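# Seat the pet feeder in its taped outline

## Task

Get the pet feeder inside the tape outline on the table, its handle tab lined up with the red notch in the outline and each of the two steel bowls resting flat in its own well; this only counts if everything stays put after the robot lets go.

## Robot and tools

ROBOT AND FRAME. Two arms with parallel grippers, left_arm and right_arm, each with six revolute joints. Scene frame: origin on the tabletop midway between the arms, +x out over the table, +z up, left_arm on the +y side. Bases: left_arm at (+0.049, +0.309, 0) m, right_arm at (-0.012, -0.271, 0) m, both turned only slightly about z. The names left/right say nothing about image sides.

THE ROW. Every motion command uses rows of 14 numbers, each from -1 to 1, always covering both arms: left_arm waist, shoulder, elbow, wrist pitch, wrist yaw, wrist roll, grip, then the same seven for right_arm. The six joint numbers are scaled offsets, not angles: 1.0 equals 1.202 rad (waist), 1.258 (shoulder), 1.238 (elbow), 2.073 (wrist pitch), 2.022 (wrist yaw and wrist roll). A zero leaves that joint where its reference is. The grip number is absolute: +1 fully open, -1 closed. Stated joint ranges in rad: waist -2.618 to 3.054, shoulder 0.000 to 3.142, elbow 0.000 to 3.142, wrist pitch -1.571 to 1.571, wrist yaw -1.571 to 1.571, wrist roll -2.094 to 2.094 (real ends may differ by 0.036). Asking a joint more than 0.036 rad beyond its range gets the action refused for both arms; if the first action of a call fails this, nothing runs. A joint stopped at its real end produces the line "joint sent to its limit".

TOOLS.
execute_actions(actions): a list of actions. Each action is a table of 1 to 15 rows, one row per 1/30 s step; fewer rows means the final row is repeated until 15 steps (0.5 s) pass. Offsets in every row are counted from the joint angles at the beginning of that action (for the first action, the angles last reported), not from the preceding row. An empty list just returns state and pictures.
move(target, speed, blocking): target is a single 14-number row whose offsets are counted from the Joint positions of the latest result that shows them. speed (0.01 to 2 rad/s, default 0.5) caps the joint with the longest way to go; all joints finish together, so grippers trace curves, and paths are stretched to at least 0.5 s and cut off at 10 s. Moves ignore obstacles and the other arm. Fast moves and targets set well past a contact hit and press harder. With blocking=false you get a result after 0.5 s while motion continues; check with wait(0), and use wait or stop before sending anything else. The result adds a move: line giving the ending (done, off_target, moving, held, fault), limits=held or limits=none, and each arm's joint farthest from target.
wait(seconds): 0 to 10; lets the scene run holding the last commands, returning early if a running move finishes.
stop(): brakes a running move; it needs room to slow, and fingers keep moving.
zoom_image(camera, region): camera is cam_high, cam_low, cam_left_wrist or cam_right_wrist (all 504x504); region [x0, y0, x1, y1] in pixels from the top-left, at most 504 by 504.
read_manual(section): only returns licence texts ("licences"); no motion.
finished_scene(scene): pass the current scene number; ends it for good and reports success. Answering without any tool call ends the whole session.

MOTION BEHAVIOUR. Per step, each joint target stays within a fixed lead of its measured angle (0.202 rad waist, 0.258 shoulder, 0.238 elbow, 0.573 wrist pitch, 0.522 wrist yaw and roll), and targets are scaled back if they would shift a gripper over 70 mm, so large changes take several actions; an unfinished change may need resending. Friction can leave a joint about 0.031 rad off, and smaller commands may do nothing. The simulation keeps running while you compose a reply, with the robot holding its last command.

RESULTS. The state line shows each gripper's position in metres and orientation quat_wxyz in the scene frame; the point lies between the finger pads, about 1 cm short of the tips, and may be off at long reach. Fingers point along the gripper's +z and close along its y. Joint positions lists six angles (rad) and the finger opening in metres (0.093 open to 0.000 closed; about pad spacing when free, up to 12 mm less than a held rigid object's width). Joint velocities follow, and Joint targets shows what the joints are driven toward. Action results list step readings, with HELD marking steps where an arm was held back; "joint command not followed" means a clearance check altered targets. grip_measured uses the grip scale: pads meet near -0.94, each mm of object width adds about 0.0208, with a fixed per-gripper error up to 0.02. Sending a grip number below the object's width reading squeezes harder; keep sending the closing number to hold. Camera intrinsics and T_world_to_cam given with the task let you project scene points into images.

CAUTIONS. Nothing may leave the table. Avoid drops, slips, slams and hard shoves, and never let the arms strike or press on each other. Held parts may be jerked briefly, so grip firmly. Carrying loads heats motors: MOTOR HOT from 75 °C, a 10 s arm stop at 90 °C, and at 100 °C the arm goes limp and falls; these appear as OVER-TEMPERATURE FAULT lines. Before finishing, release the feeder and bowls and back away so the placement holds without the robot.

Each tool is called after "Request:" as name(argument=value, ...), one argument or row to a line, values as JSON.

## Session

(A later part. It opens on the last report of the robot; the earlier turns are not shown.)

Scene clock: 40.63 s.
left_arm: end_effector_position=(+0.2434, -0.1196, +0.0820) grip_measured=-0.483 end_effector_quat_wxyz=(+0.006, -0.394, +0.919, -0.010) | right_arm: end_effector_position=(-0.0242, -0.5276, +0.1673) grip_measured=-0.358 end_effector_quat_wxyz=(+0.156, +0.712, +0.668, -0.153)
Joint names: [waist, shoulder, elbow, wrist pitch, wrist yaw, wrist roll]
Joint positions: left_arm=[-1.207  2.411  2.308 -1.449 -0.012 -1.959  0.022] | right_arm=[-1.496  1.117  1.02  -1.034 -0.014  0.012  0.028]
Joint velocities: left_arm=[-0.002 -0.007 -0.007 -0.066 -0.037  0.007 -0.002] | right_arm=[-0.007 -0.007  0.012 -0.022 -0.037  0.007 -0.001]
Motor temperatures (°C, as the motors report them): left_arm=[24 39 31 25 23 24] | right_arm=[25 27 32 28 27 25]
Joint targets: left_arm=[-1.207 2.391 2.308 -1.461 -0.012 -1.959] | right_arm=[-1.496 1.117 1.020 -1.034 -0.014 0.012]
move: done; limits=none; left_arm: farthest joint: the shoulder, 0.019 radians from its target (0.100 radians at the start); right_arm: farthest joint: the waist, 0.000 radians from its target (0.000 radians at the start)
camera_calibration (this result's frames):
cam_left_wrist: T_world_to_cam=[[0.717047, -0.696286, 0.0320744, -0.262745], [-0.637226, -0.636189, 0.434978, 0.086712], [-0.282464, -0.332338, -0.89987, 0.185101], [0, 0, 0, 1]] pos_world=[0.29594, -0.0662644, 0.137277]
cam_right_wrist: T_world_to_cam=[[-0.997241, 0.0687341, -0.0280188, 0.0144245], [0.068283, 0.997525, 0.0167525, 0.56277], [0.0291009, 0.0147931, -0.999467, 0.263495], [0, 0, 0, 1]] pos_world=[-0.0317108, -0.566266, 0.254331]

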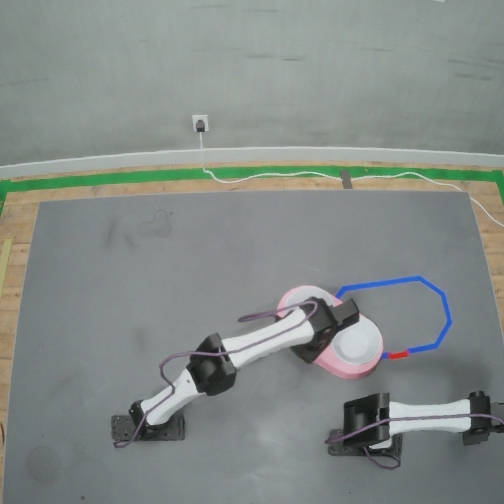

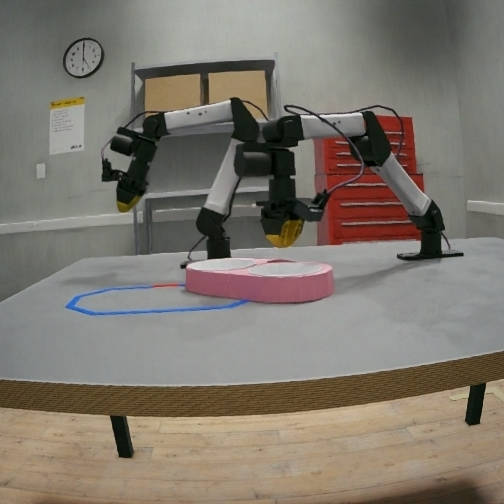

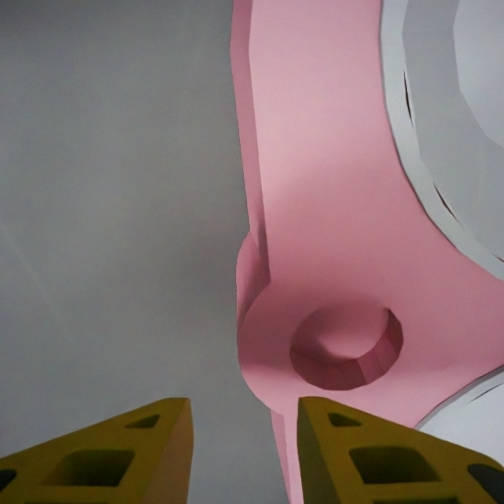

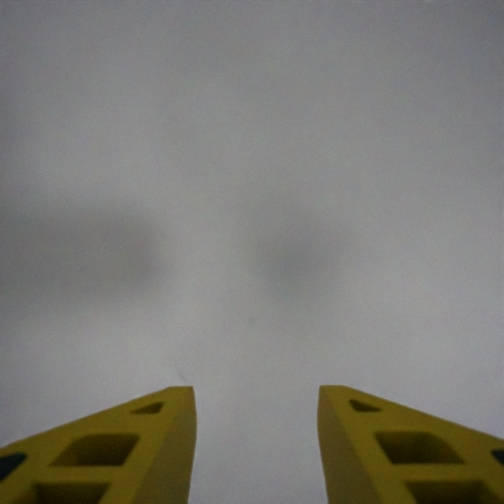

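Request:
move(
  target=[1,-0.8,-0.8,0,0,0.5,-0.48,0.9,0,0,0,0,0,-0.36],
  speed=0.9,
)

Request:
move(
  target=[0,0,0,0,0,0,-0.48,0.865,0.455,0.2,-0.055,0.007,-0.128,-0.36],
  speed=0.8,
)

Scene clock: 45.67 s.
left_arm: end_effector_position=(+0.2856, +0.3223, +0.1707) grip_measured=-0.483 end_effector_quat_wxyz=(+0.016, -0.480, +0.877, -0.002) | right_arm: end_effector_position=(+0.2076, -0.4039, +0.1673) grip_measured=-0.358 end_effector_quat_wxyz=(+0.212, +0.271, +0.938, -0.052)
Joint names: [waist, shoulder, elbow, wrist pitch, wrist yaw, wrist roll]
Joint positions: left_arm=[-0.012  1.421  1.334 -1.453 -0.011 -0.953  0.022] | right_arm=[-0.423  1.117  1.02  -1.034 -0.013  0.012  0.028]
Joint velocities: left_arm=[-0.002 -0.012 -0.002  0.007 -0.022 -0.007 -0.001] | right_arm=[ 0.012 -0.002 -0.002  0.007 -0.007 -0.051 -0.001]
Motor temperatures (°C, as the motors report them): left_arm=[24 40 32 25 23 24] | right_arm=[25 27 33 28 27 25]
Joint targets: left_arm=[-0.006 1.404 1.318 -1.449 -0.012 -0.948] | right_arm=[-0.414 1.117 1.020 -1.034 -0.014 0.012]
move: done; limits=none; left_arm: farthest joint: the shoulder, 0.016 radians from its target (1.006 radians at the start); right_arm: farthest joint: the waist, 0.009 radians from its target (1.082 radians at the start)
camera_calibration (this result's frames):
cam_left_wrist: T_world_to_cam=[[0.835936, -0.548095, 0.0283432, -0.0693029], [-0.508792, -0.754561, 0.41445, 0.36119], [-0.205771, -0.360874, -0.909631, 0.412667], [0, 0, 0, 1]] pos_world=[0.326618, 0.383476, 0.227644]
cam_right_wrist: T_world_to_cam=[[-0.536914, -0.843205, -0.0269835, -0.227088], [-0.843637, 0.536654, 0.0167388, 0.42676], [0.000366517, 0.0317515, -0.999496, 0.26774], [0, 0, 0, 1]] pos_world=[0.238005, -0.429005, 0.254334]

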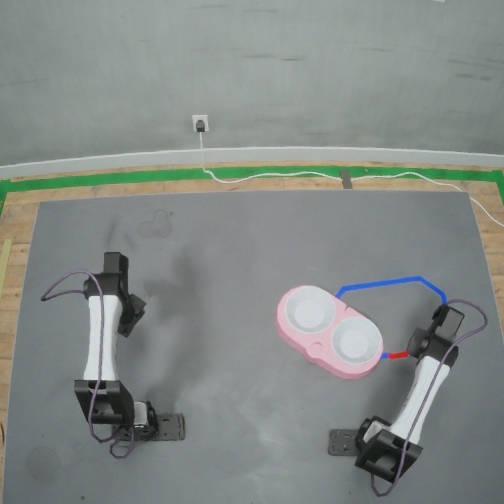

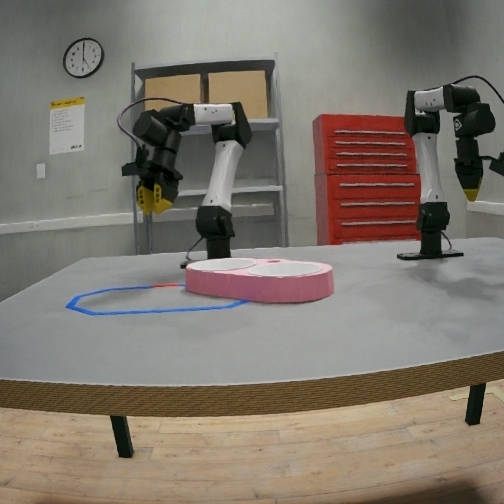

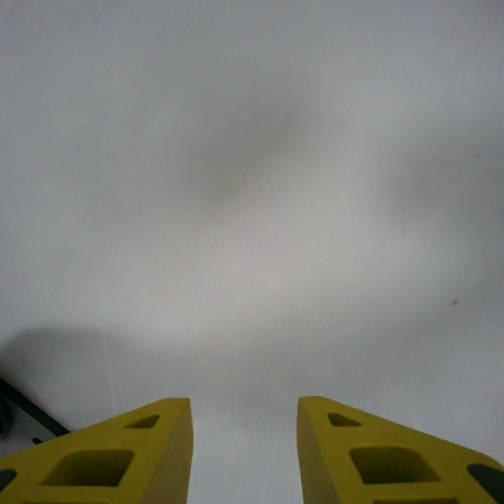

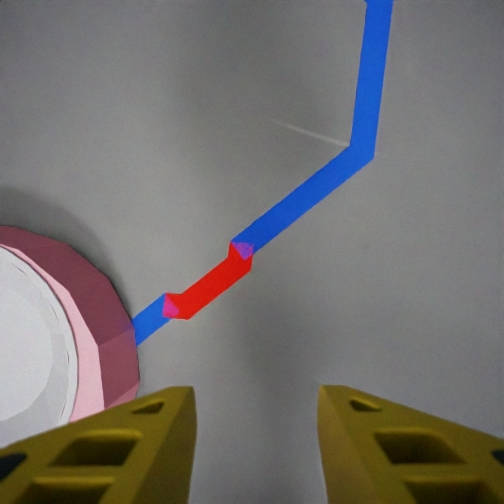

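Scene clock: 47.63 s.
left_arm: end_effector_position=(+0.2856, +0.3223, +0.1707) grip_measured=-0.483 end_effector_quat_wxyz=(+0.016, -0.480, +0.877, -0.002) | right_arm: end_effector_position=(+0.2497, -0.1319, +0.0866) grip_measured=-0.358 end_effector_quat_wxyz=(+0.004, -0.354, +0.935, +0.003)
Joint names: [waist, shoulder, elbow, wrist pitch, wrist yaw, wrist roll]
Joint positions: left_arm=[-0.012  1.421  1.334 -1.453 -0.011 -0.953  0.022] | right_arm=[ 0.614  1.672  1.243 -1.134 -0.006 -0.239  0.028]
Joint velocities: left_arm=[-0.007  0.017  0.007 -0.022 -0.037 -0.051  0.001] | right_arm=[-0.022 -0.012 -0.007  0.007 -0.081  0.007 -0.   ]
Motor temperatures (°C, as the motors report them): left_arm=[24 40 32 25 23 24] | right_arm=[25 27 33 28 27 25]
Joint targets: left_arm=[-0.012 1.421 1.334 -1.453 -0.011 -0.953] | right_arm=[0.617 1.690 1.267 -1.148 0.001 -0.247]
move: off_target (right_arm); limits=none; left_arm: farthest joint: the waist, 0.000 radians from its target (0.000 radians at the start); right_arm: farthest joint: the elbow, 0.024 radians from its target (0.248 radians at the start)
camera_calibration (this result's frames):
cam_left_wrist: T_world_to_cam=[[0.835936, -0.548095, 0.0283432, -0.0693029], [-0.508792, -0.754561, 0.41445, 0.36119], [-0.205771, -0.360874, -0.909631, 0.412667], [0, 0, 0, 1]] pos_world=[0.326618, 0.383476, 0.227644]
cam_right_wrist: T_world_to_cam=[[0.652704, -0.757558, -0.00913291, -0.264539], [-0.681008, -0.591947, 0.431076, 0.0922408], [-0.331971, -0.275145, -0.90227, 0.212518], [0, 0, 0, 1]] pos_world=[0.306032, -0.0873286, 0.14957]

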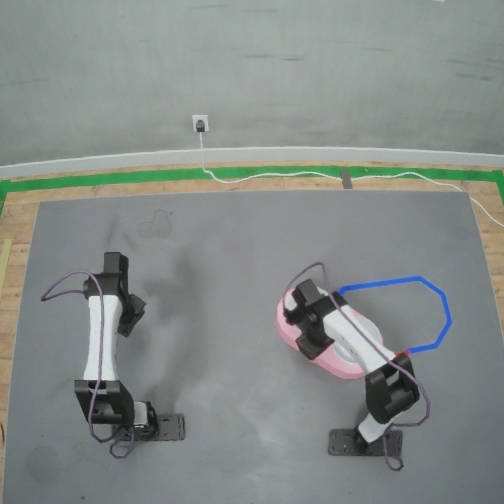

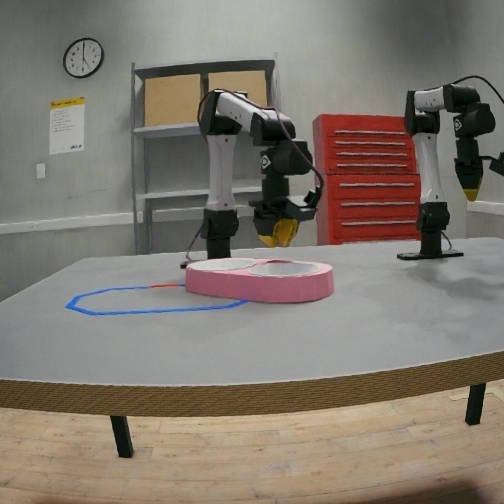

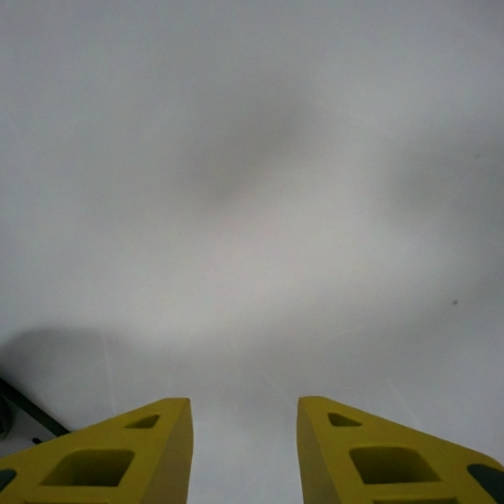

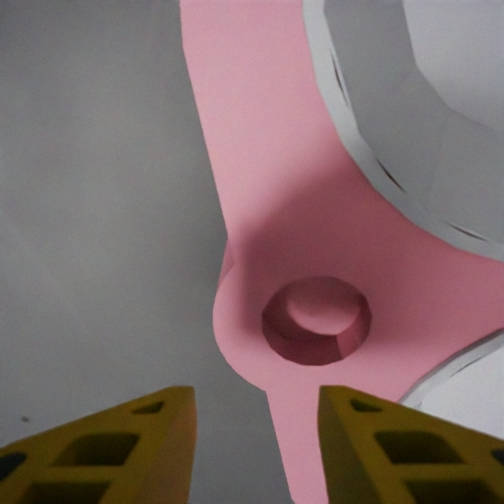

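Request:
move(
  target=[0,0,0,0,0,0,-0.48,0.016,0.033,-0.063,0.042,0,0,-0.36],
  speed=0.1,
)

Scene clock: 51.90 s.
left_arm: end_effector_position=(+0.2856, +0.3223, +0.1707) grip_measured=-0.483 end_effector_quat_wxyz=(+0.016, -0.480, +0.877, -0.002) | right_arm: end_effector_position=(+0.2510, -0.1279, +0.0688) grip_measured=-0.358 end_effector_quat_wxyz=(+0.008, -0.358, +0.933, +0.004)
Joint names: [waist, shoulder, elbow, wrist pitch, wrist yaw, wrist roll]
Joint positions: left_arm=[-0.012  1.421  1.334 -1.453 -0.011 -0.953  0.022] | right_arm=[ 0.624  1.691  1.193 -1.056 -0.006 -0.239  0.028]
Joint velocities: left_arm=[ 0.012 -0.002 -0.002  0.007 -0.037 -0.007 -0.   ] | right_arm=[ 0.002 -0.002 -0.002 -0.037 -0.066 -0.007  0.001]
Motor temperatures (°C, as the motors report them): left_arm=[24 38 32 25 23 24] | right_arm=[25 27 33 28 27 25]
Joint targets: left_arm=[-0.012 1.421 1.334 -1.453 -0.011 -0.953] | right_arm=[0.633 1.713 1.166 -1.047 -0.006 -0.239]
move: off_target (right_arm); limits=none; left_arm: farthest joint: the waist, 0.000 radians from its target (0.000 radians at the start); right_arm: farthest joint: the elbow, 0.028 radians from its target (0.078 radians at the start)
camera_calibration (this result's frames):
cam_left_wrist: T_world_to_cam=[[0.835936, -0.548095, 0.0283432, -0.0693029], [-0.508792, -0.754561, 0.41445, 0.36119], [-0.205771, -0.360874, -0.909631, 0.412667], [0, 0, 0, 1]] pos_world=[0.326618, 0.383476, 0.227644]
cam_right_wrist: T_world_to_cam=[[0.66053, -0.750764, -0.00732274, -0.263726], [-0.677892, -0.600553, 0.424026, 0.101862], [-0.322741, -0.275118, -0.905621, 0.195946], [0, 0, 0, 1]] pos_world=[0.306491, -0.0829142, 0.13233]

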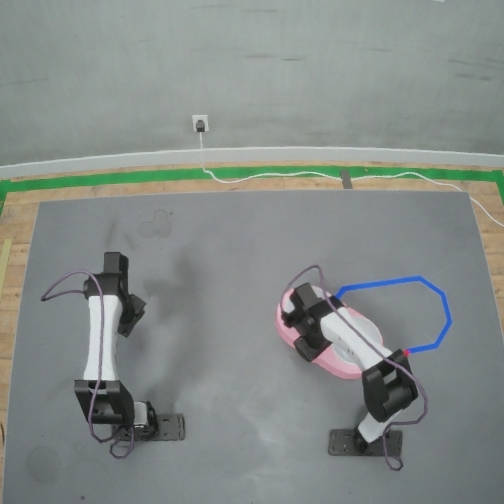

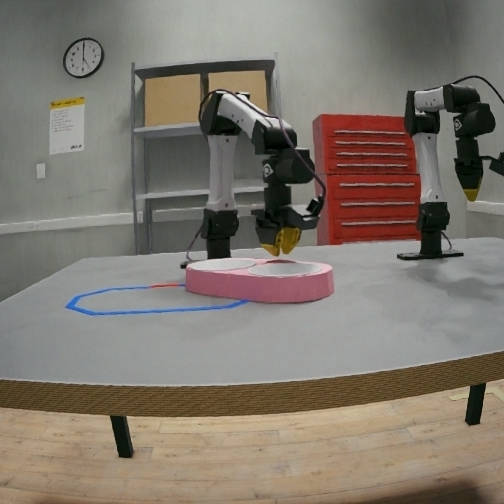

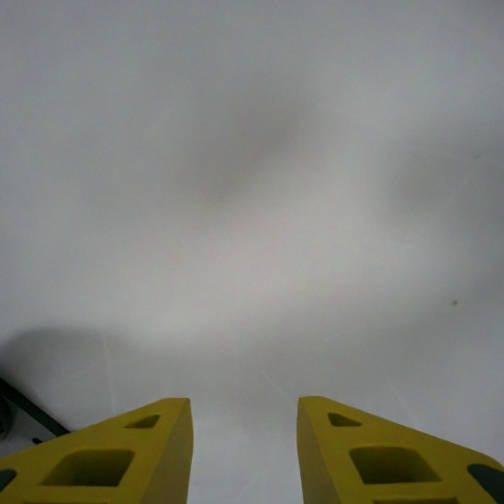

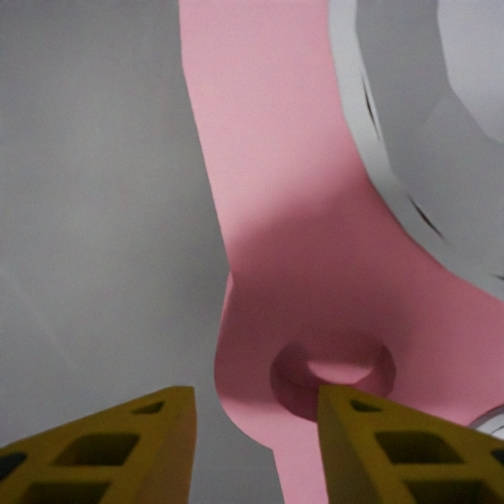

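Request:
move(
  target=[0,0,0,0,0,0,-0.48,0,0.044,-0.056,0.036,0,0,-0.36],
  speed=0.07,
)

Scene clock: 54.67 s.
left_arm: end_effector_position=(+0.2856, +0.3223, +0.1707) grip_measured=-0.483 end_effector_quat_wxyz=(+0.016, -0.480, +0.877, -0.002) | right_arm: end_effector_position=(+0.2521, -0.1273, +0.0501) grip_measured=-0.358 end_effector_quat_wxyz=(+0.004, -0.358, +0.934, +0.003)
Joint names: [waist, shoulder, elbow, wrist pitch, wrist yaw, wrist roll]
Joint positions: left_arm=[-0.012  1.421  1.334 -1.453 -0.011 -0.953  0.022] | right_arm=[ 0.624  1.723  1.151 -0.99  -0.006 -0.239  0.028]
Joint velocities: left_arm=[-0.012  0.002  0.002  0.007 -0.037 -0.081  0.   ] | right_arm=[-0.012 -0.007  0.012  0.007  0.037  0.022  0.001]
Motor temperatures (°C, as the motors report them): left_arm=[24 38 32 25 23 24] | right_arm=[25 27 33 28 27 25]
Joint targets: left_arm=[-0.012 1.421 1.334 -1.453 -0.011 -0.953] | right_arm=[0.624 1.746 1.123 -0.981 -0.006 -0.239]
move: off_target (right_arm); limits=none; left_arm: farthest joint: the waist, 0.000 radians from its target (0.000 radians at the start); right_arm: farthest joint: the elbow, 0.028 radians from its target (0.069 radians at the start)
camera_calibration (this result's frames):
cam_left_wrist: T_world_to_cam=[[0.835936, -0.548095, 0.0283432, -0.0693029], [-0.508792, -0.754561, 0.41445, 0.36119], [-0.205771, -0.360874, -0.909631, 0.412667], [0, 0, 0, 1]] pos_world=[0.326618, 0.383476, 0.227644]
cam_right_wrist: T_world_to_cam=[[0.660479, -0.750792, -0.00895712, -0.264041], [-0.675166, -0.599085, 0.430404, 0.110037], [-0.32851, -0.278225, -0.902592, 0.180376], [0, 0, 0, 1]] pos_world=[0.307942, -0.0821326, 0.11308]

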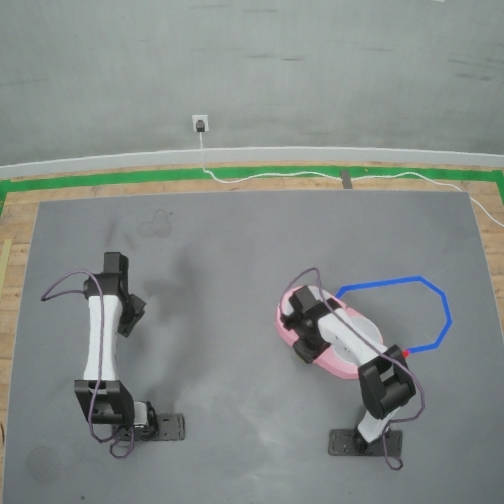

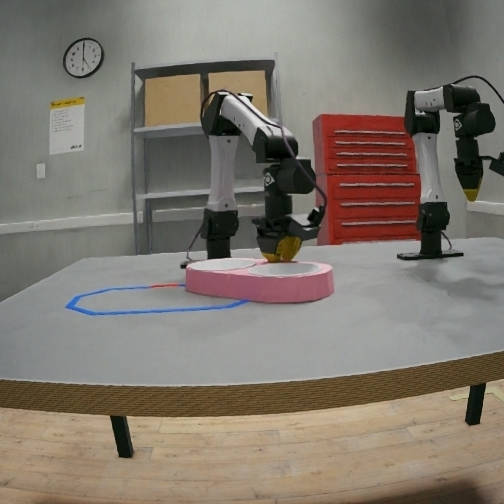

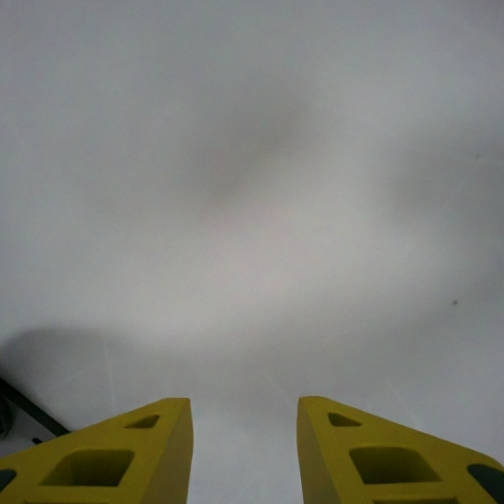

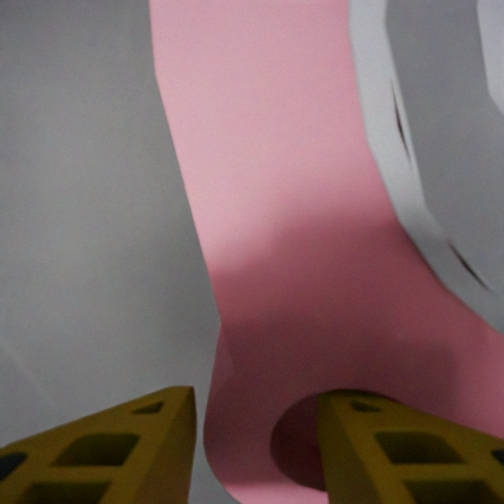

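Request:
execute_actions(
  actions=[
    [[0,0,0,0,0,0,-0.48,0,0.028,0,0,0,0,-0.36]],
    [[0,0,0,0,0,0,-0.48,0,0,0,0,0,0,-0.55]],
    [[0,0,0,0,0,0,-0.48,0,0,0,0,0,0,-0.85]],
  ],
)

Scene clock: 57.60 s.
left_arm: end_effector_position=(+0.2856, +0.3223, +0.1707) grip_measured=-0.483 end_effector_quat_wxyz=(+0.016, -0.480, +0.877, -0.002) | right_arm: end_effector_position=(+0.2505, -0.1270, +0.0473) grip_measured=-0.797 end_effector_quat_wxyz=(-0.002, -0.358, +0.934, +0.006)
Joint names: [waist, shoulder, elbow, wrist pitch, wrist yaw, wrist roll]
Joint positions: left_arm=[-0.012  1.421  1.334 -1.453 -0.011 -0.953  0.022] | right_arm=[ 0.623  1.733  1.151 -0.992 -0.013 -0.238  0.007]
Joint velocities: left_arm=[ 0.007  0.002  0.012 -0.007 -0.095 -0.007 -0.   ] | right_arm=[-0.007 -0.022 -0.017  0.007 -0.022 -0.007 -0.001]
Motor temperatures (°C, as the motors report them): left_arm=[24 37 32 25 23 24] | right_arm=[25 28 33 27 27 25]
Joint targets: left_arm=[-0.012 1.421 1.334 -1.453 -0.011 -0.953] | right_arm=[0.624 1.733 1.151 -0.990 -0.010 -0.239]
Step readings (joint positions; steps 1 to 15: 1st action; 16 to 30: 2nd action; 31 to 45: 3rd action):
0: left_arm=[-0.012 1.421 1.334 -1.453 -0.011 -0.953] | right_arm=[0.624 1.723 1.151 -0.990 -0.006 -0.239]
1: left_arm=[-0.012 1.421 1.334 -1.453 -0.011 -0.953] | right_arm=[0.624 1.723 1.151 -0.990 -0.006 -0.239]
2: left_arm=[-0.012 1.421 1.334 -1.453 -0.011 -0.953] | right_arm=[0.624 1.725 1.151 -0.990 -0.006 -0.239]
4: left_arm=[-0.012 1.421 1.334 -1.453 -0.011 -0.953] | right_arm=[0.624 1.730 1.151 -0.990 -0.006 -0.239]
8: left_arm=[-0.012 1.421 1.334 -1.453 -0.011 -0.953] | right_arm=[0.624 1.733 1.151 -0.990 -0.006 -0.239]
15: left_arm=[-0.012 1.421 1.334 -1.453 -0.011 -0.953] | right_arm=[0.624 1.733 1.151 -0.990 -0.006 -0.239]
16: left_arm=[-0.012 1.421 1.334 -1.453 -0.011 -0.953] | right_arm=[0.624 1.733 1.151 -0.990 -0.006 -0.239]
17: left_arm=[-0.012 1.421 1.334 -1.453 -0.011 -0.953] | right_arm=[0.624 1.733 1.151 -0.990 -0.009 -0.239]
19: left_arm=[-0.012 1.421 1.334 -1.453 -0.011 -0.953] | right_arm=[0.624 1.733 1.151 -0.990 -0.010 -0.239]
23: left_arm=[-0.012 1.421 1.334 -1.453 -0.011 -0.953] | right_arm=[0.624 1.733 1.151 -0.990 -0.010 -0.239]
30: left_arm=[-0.012 1.421 1.334 -1.453 -0.011 -0.953] | right_arm=[0.624 1.733 1.151 -0.990 -0.010 -0.239]
31: left_arm=[-0.012 1.421 1.334 -1.453 -0.011 -0.953] | right_arm=[0.624 1.733 1.151 -0.991 -0.013 -0.237]
32: left_arm=[-0.012 1.421 1.334 -1.453 -0.011 -0.953] | right_arm=[0.624 1.733 1.151 -0.995 -0.012 -0.229]
34: left_arm=[-0.012 1.421 1.334 -1.453 -0.011 -0.953] | right_arm=[0.623 1.733 1.151 -0.993 -0.013 -0.235]
38: left_arm=[-0.012 1.421 1.334 -1.453 -0.011 -0.953] | right_arm=[0.623 1.733 1.151 -0.992 -0.013 -0.238]
45: Joint positions above
camera_calibration (this result's frames):
cam_left_wrist: T_world_to_cam=[[0.835936, -0.548095, 0.0283432, -0.0693029], [-0.508792, -0.754561, 0.41445, 0.36119], [-0.205771, -0.360874, -0.909631, 0.412667], [0, 0, 0, 1]] pos_world=[0.326618, 0.383476, 0.227644]
cam_right_wrist: T_world_to_cam=[[0.658867, -0.752025, -0.0187698, -0.262118], [-0.670118, -0.598078, 0.439596, 0.108812], [-0.341813, -0.277058, -0.897999, 0.180725], [0, 0, 0, 1]] pos_world=[0.307392, -0.0819697, 0.109537]

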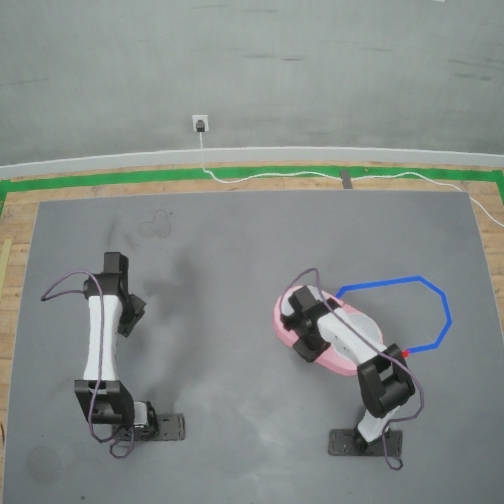

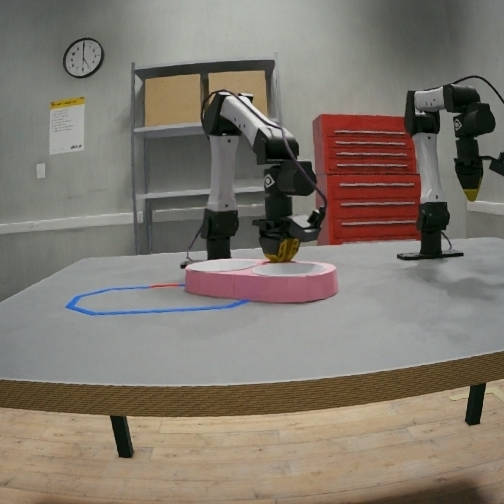

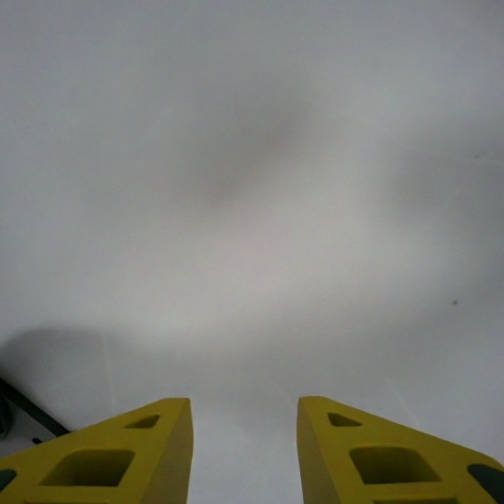

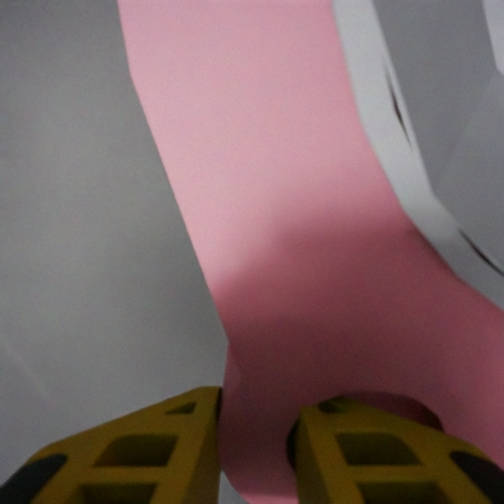

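Request:
move(
  target=[0,0,0,0,0,0,-0.48,-0.735,0,0,0,0.006,-0.76,-0.85],
  speed=0.45,
)

Request:
zoom_image(
  camera="cam_high",
  region=[310, 250, 470, 390],
)

Scene clock: 63.87 s.
left_arm: end_effector_position=(+0.2856, +0.3223, +0.1707) grip_measured=-0.483 end_effector_quat_wxyz=(+0.016, -0.480, +0.877, -0.002) | right_arm: end_effector_position=(+0.2659, -0.3821, +0.0473) grip_measured=-0.796 end_effector_quat_wxyz=(+0.002, +0.635, -0.772, -0.001)
Joint names: [waist, shoulder, elbow, wrist pitch, wrist yaw, wrist roll]
Joint positions: left_arm=[-0.012  1.421  1.334 -1.453 -0.011 -0.953  0.022] | right_arm=[-0.249  1.733  1.151 -0.992  0.003 -1.756  0.007]
Joint velocities: left_arm=[ 0.002  0.002 -0.007 -0.037  0.037 -0.007  0.   ] | right_arm=[-0.027  0.002 -0.012 -0.007  0.007 -0.051 -0.001]
Motor temperatures (°C, as the motors report them): left_arm=[24 36 32 25 23 24] | right_arm=[25 29 33 27 27 25]
Joint targets: left_arm=[-0.012 1.421 1.334 -1.453 -0.011 -0.953] | right_arm=[-0.260 1.733 1.151 -0.992 -0.001 -1.775]
move: done; limits=none; left_arm: farthest joint: the waist, 0.000 radians from its target (0.000 radians at the start); right_arm: farthest joint: the wrist roll, 0.019 radians from its target (1.537 radians at the start)
camera_calibration (this result's frames):
cam_left_wrist: T_world_to_cam=[[0.835936, -0.548095, 0.0283432, -0.0693029], [-0.508792, -0.754561, 0.41445, 0.36119], [-0.205771, -0.360874, -0.909631, 0.412667], [0, 0, 0, 1]] pos_world=[0.326618, 0.383476, 0.227644]
cam_right_wrist: T_world_to_cam=[[0.978769, -0.204787, -0.00856031, -0.340493], [-0.180009, -0.878815, 0.441907, -0.271161], [-0.0980196, -0.430984, -0.89702, -0.00840275], [0, 0, 0, 1]] pos_world=[0.283629, -0.31165, 0.109376]

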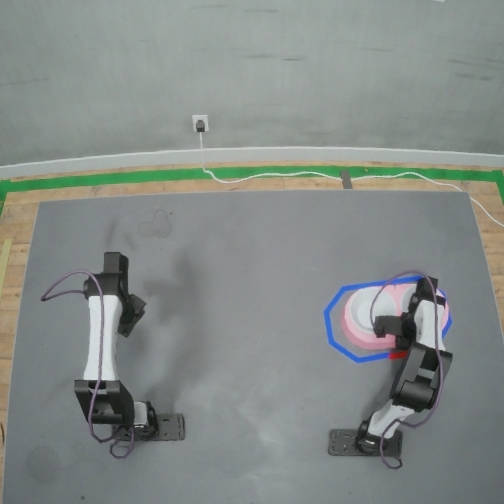

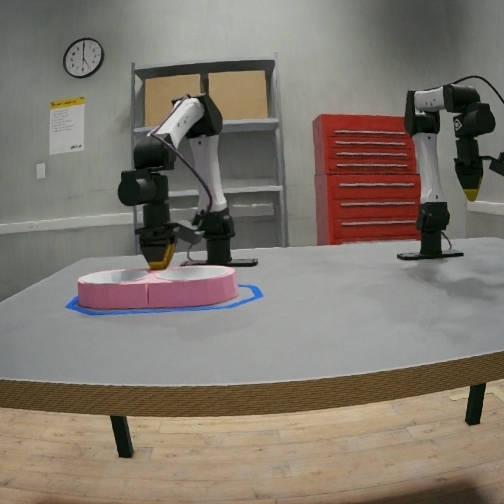

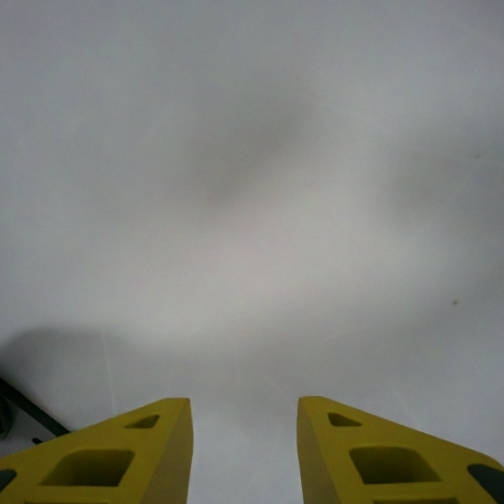

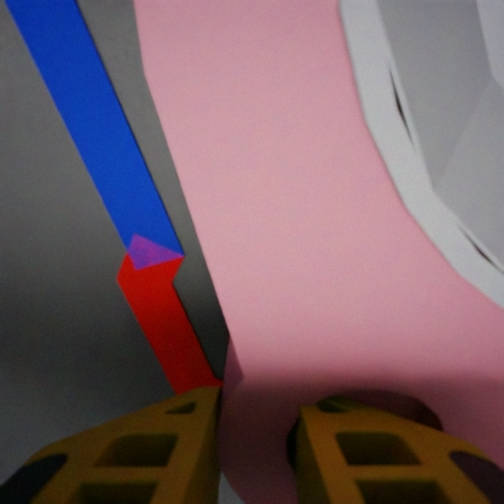

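Region (310, 250, 470, 390) of cam_high's 504x504 image, scaled by 3.150, with more detail than that image has; it fills the top 441 rows of this view, and the rest is white.

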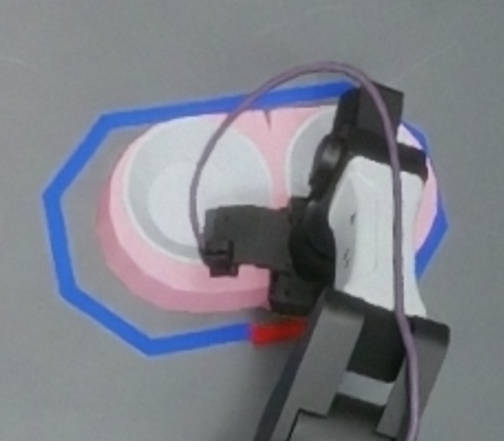

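Request:
move(
  target=[0,0,0,0,0,0,-0.48,0.024,0,0,0,0,-0.026,-0.85],
  speed=0.08,
)

Request:
zoom_image(
  camera="cam_high",
  region=[310, 250, 470, 390],
)

Request:
zoom_image(
  camera="cam_low",
  region=[50, 250, 280, 330],
)

Scene clock: 68.13 s.
left_arm: end_effector_position=(+0.2856, +0.3223, +0.1707) grip_measured=-0.483 end_effector_quat_wxyz=(+0.016, -0.480, +0.877, -0.002) | right_arm: end_effector_position=(+0.2665, -0.3806, +0.0473) grip_measured=-0.796 end_effector_quat_wxyz=(+0.008, +0.649, -0.760, +0.003)
Joint names: [waist, shoulder, elbow, wrist pitch, wrist yaw, wrist roll]
Joint positions: left_arm=[-0.012  1.421  1.334 -1.453 -0.011 -0.953  0.022] | right_arm=[-0.235  1.733  1.151 -0.992  0.018 -1.779  0.007]
Joint velocities: left_arm=[ 0.022 -0.007 -0.012  0.095 -0.051 -0.022 -0.   ] | right_arm=[ 0.012  0.012  0.002  0.066 -0.051 -0.051 -0.001]
Motor temperatures (°C, as the motors report them): left_arm=[24 35 32 25 23 24] | right_arm=[25 29 33 27 27 25]
Joint targets: left_arm=[-0.012 1.421 1.334 -1.453 -0.011 -0.953] | right_arm=[-0.220 1.733 1.151 -0.992 0.003 -1.808]
move: off_target (right_arm); limits=none; left_arm: farthest joint: the waist, 0.000 radians from its target (0.000 radians at the start); right_arm: farthest joint: the wrist roll, 0.029 radians from its target (0.053 radians at the start)
camera_calibration (this result's frames):
cam_left_wrist: T_world_to_cam=[[0.835936, -0.548095, 0.0283432, -0.0693029], [-0.508792, -0.754561, 0.41445, 0.36119], [-0.205771, -0.360874, -0.909631, 0.412667], [0, 0, 0, 1]] pos_world=[0.326618, 0.383476, 0.227644]
cam_right_wrist: T_world_to_cam=[[0.985692, -0.168162, -0.0115146, -0.328548], [-0.144602, -0.87874, 0.45487, -0.279773], [-0.0866103, -0.446697, -0.890483, -0.0170082], [0, 0, 0, 1]] pos_world=[0.281918, -0.308694, 0.108332]

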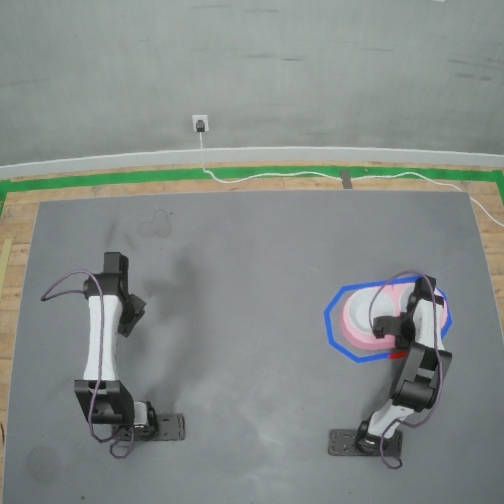

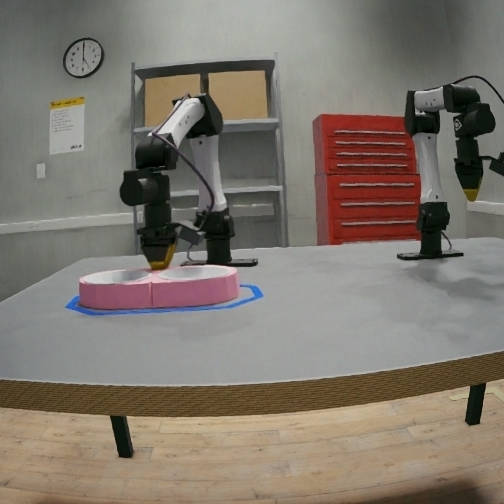

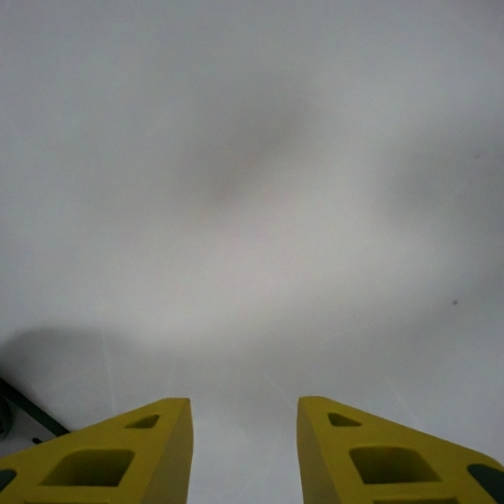

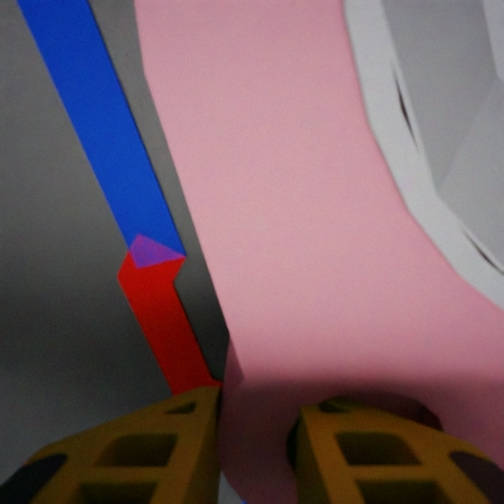

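Region (310, 250, 470, 390) of cam_high's 504x504 image, scaled by 3.150, with more detail than that image has; it fills the top 441 rows of this view, and the rest is white.

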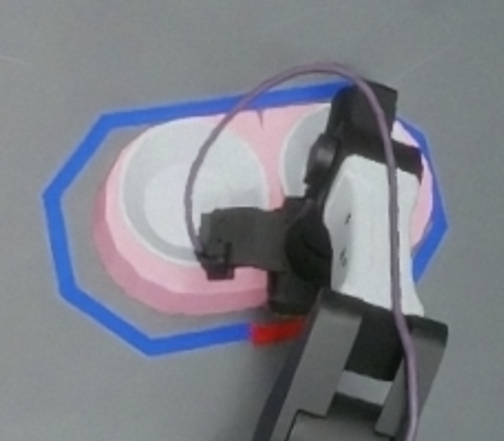

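Region (50, 250, 280, 330) of cam_low's 504x504 image, scaled by 2.191, with more detail than that image has; it fills the top 175 rows of this view, and the rest is white.

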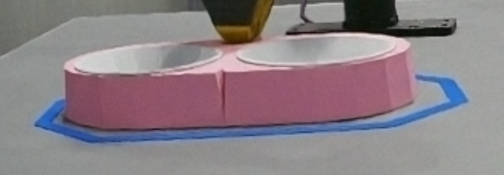

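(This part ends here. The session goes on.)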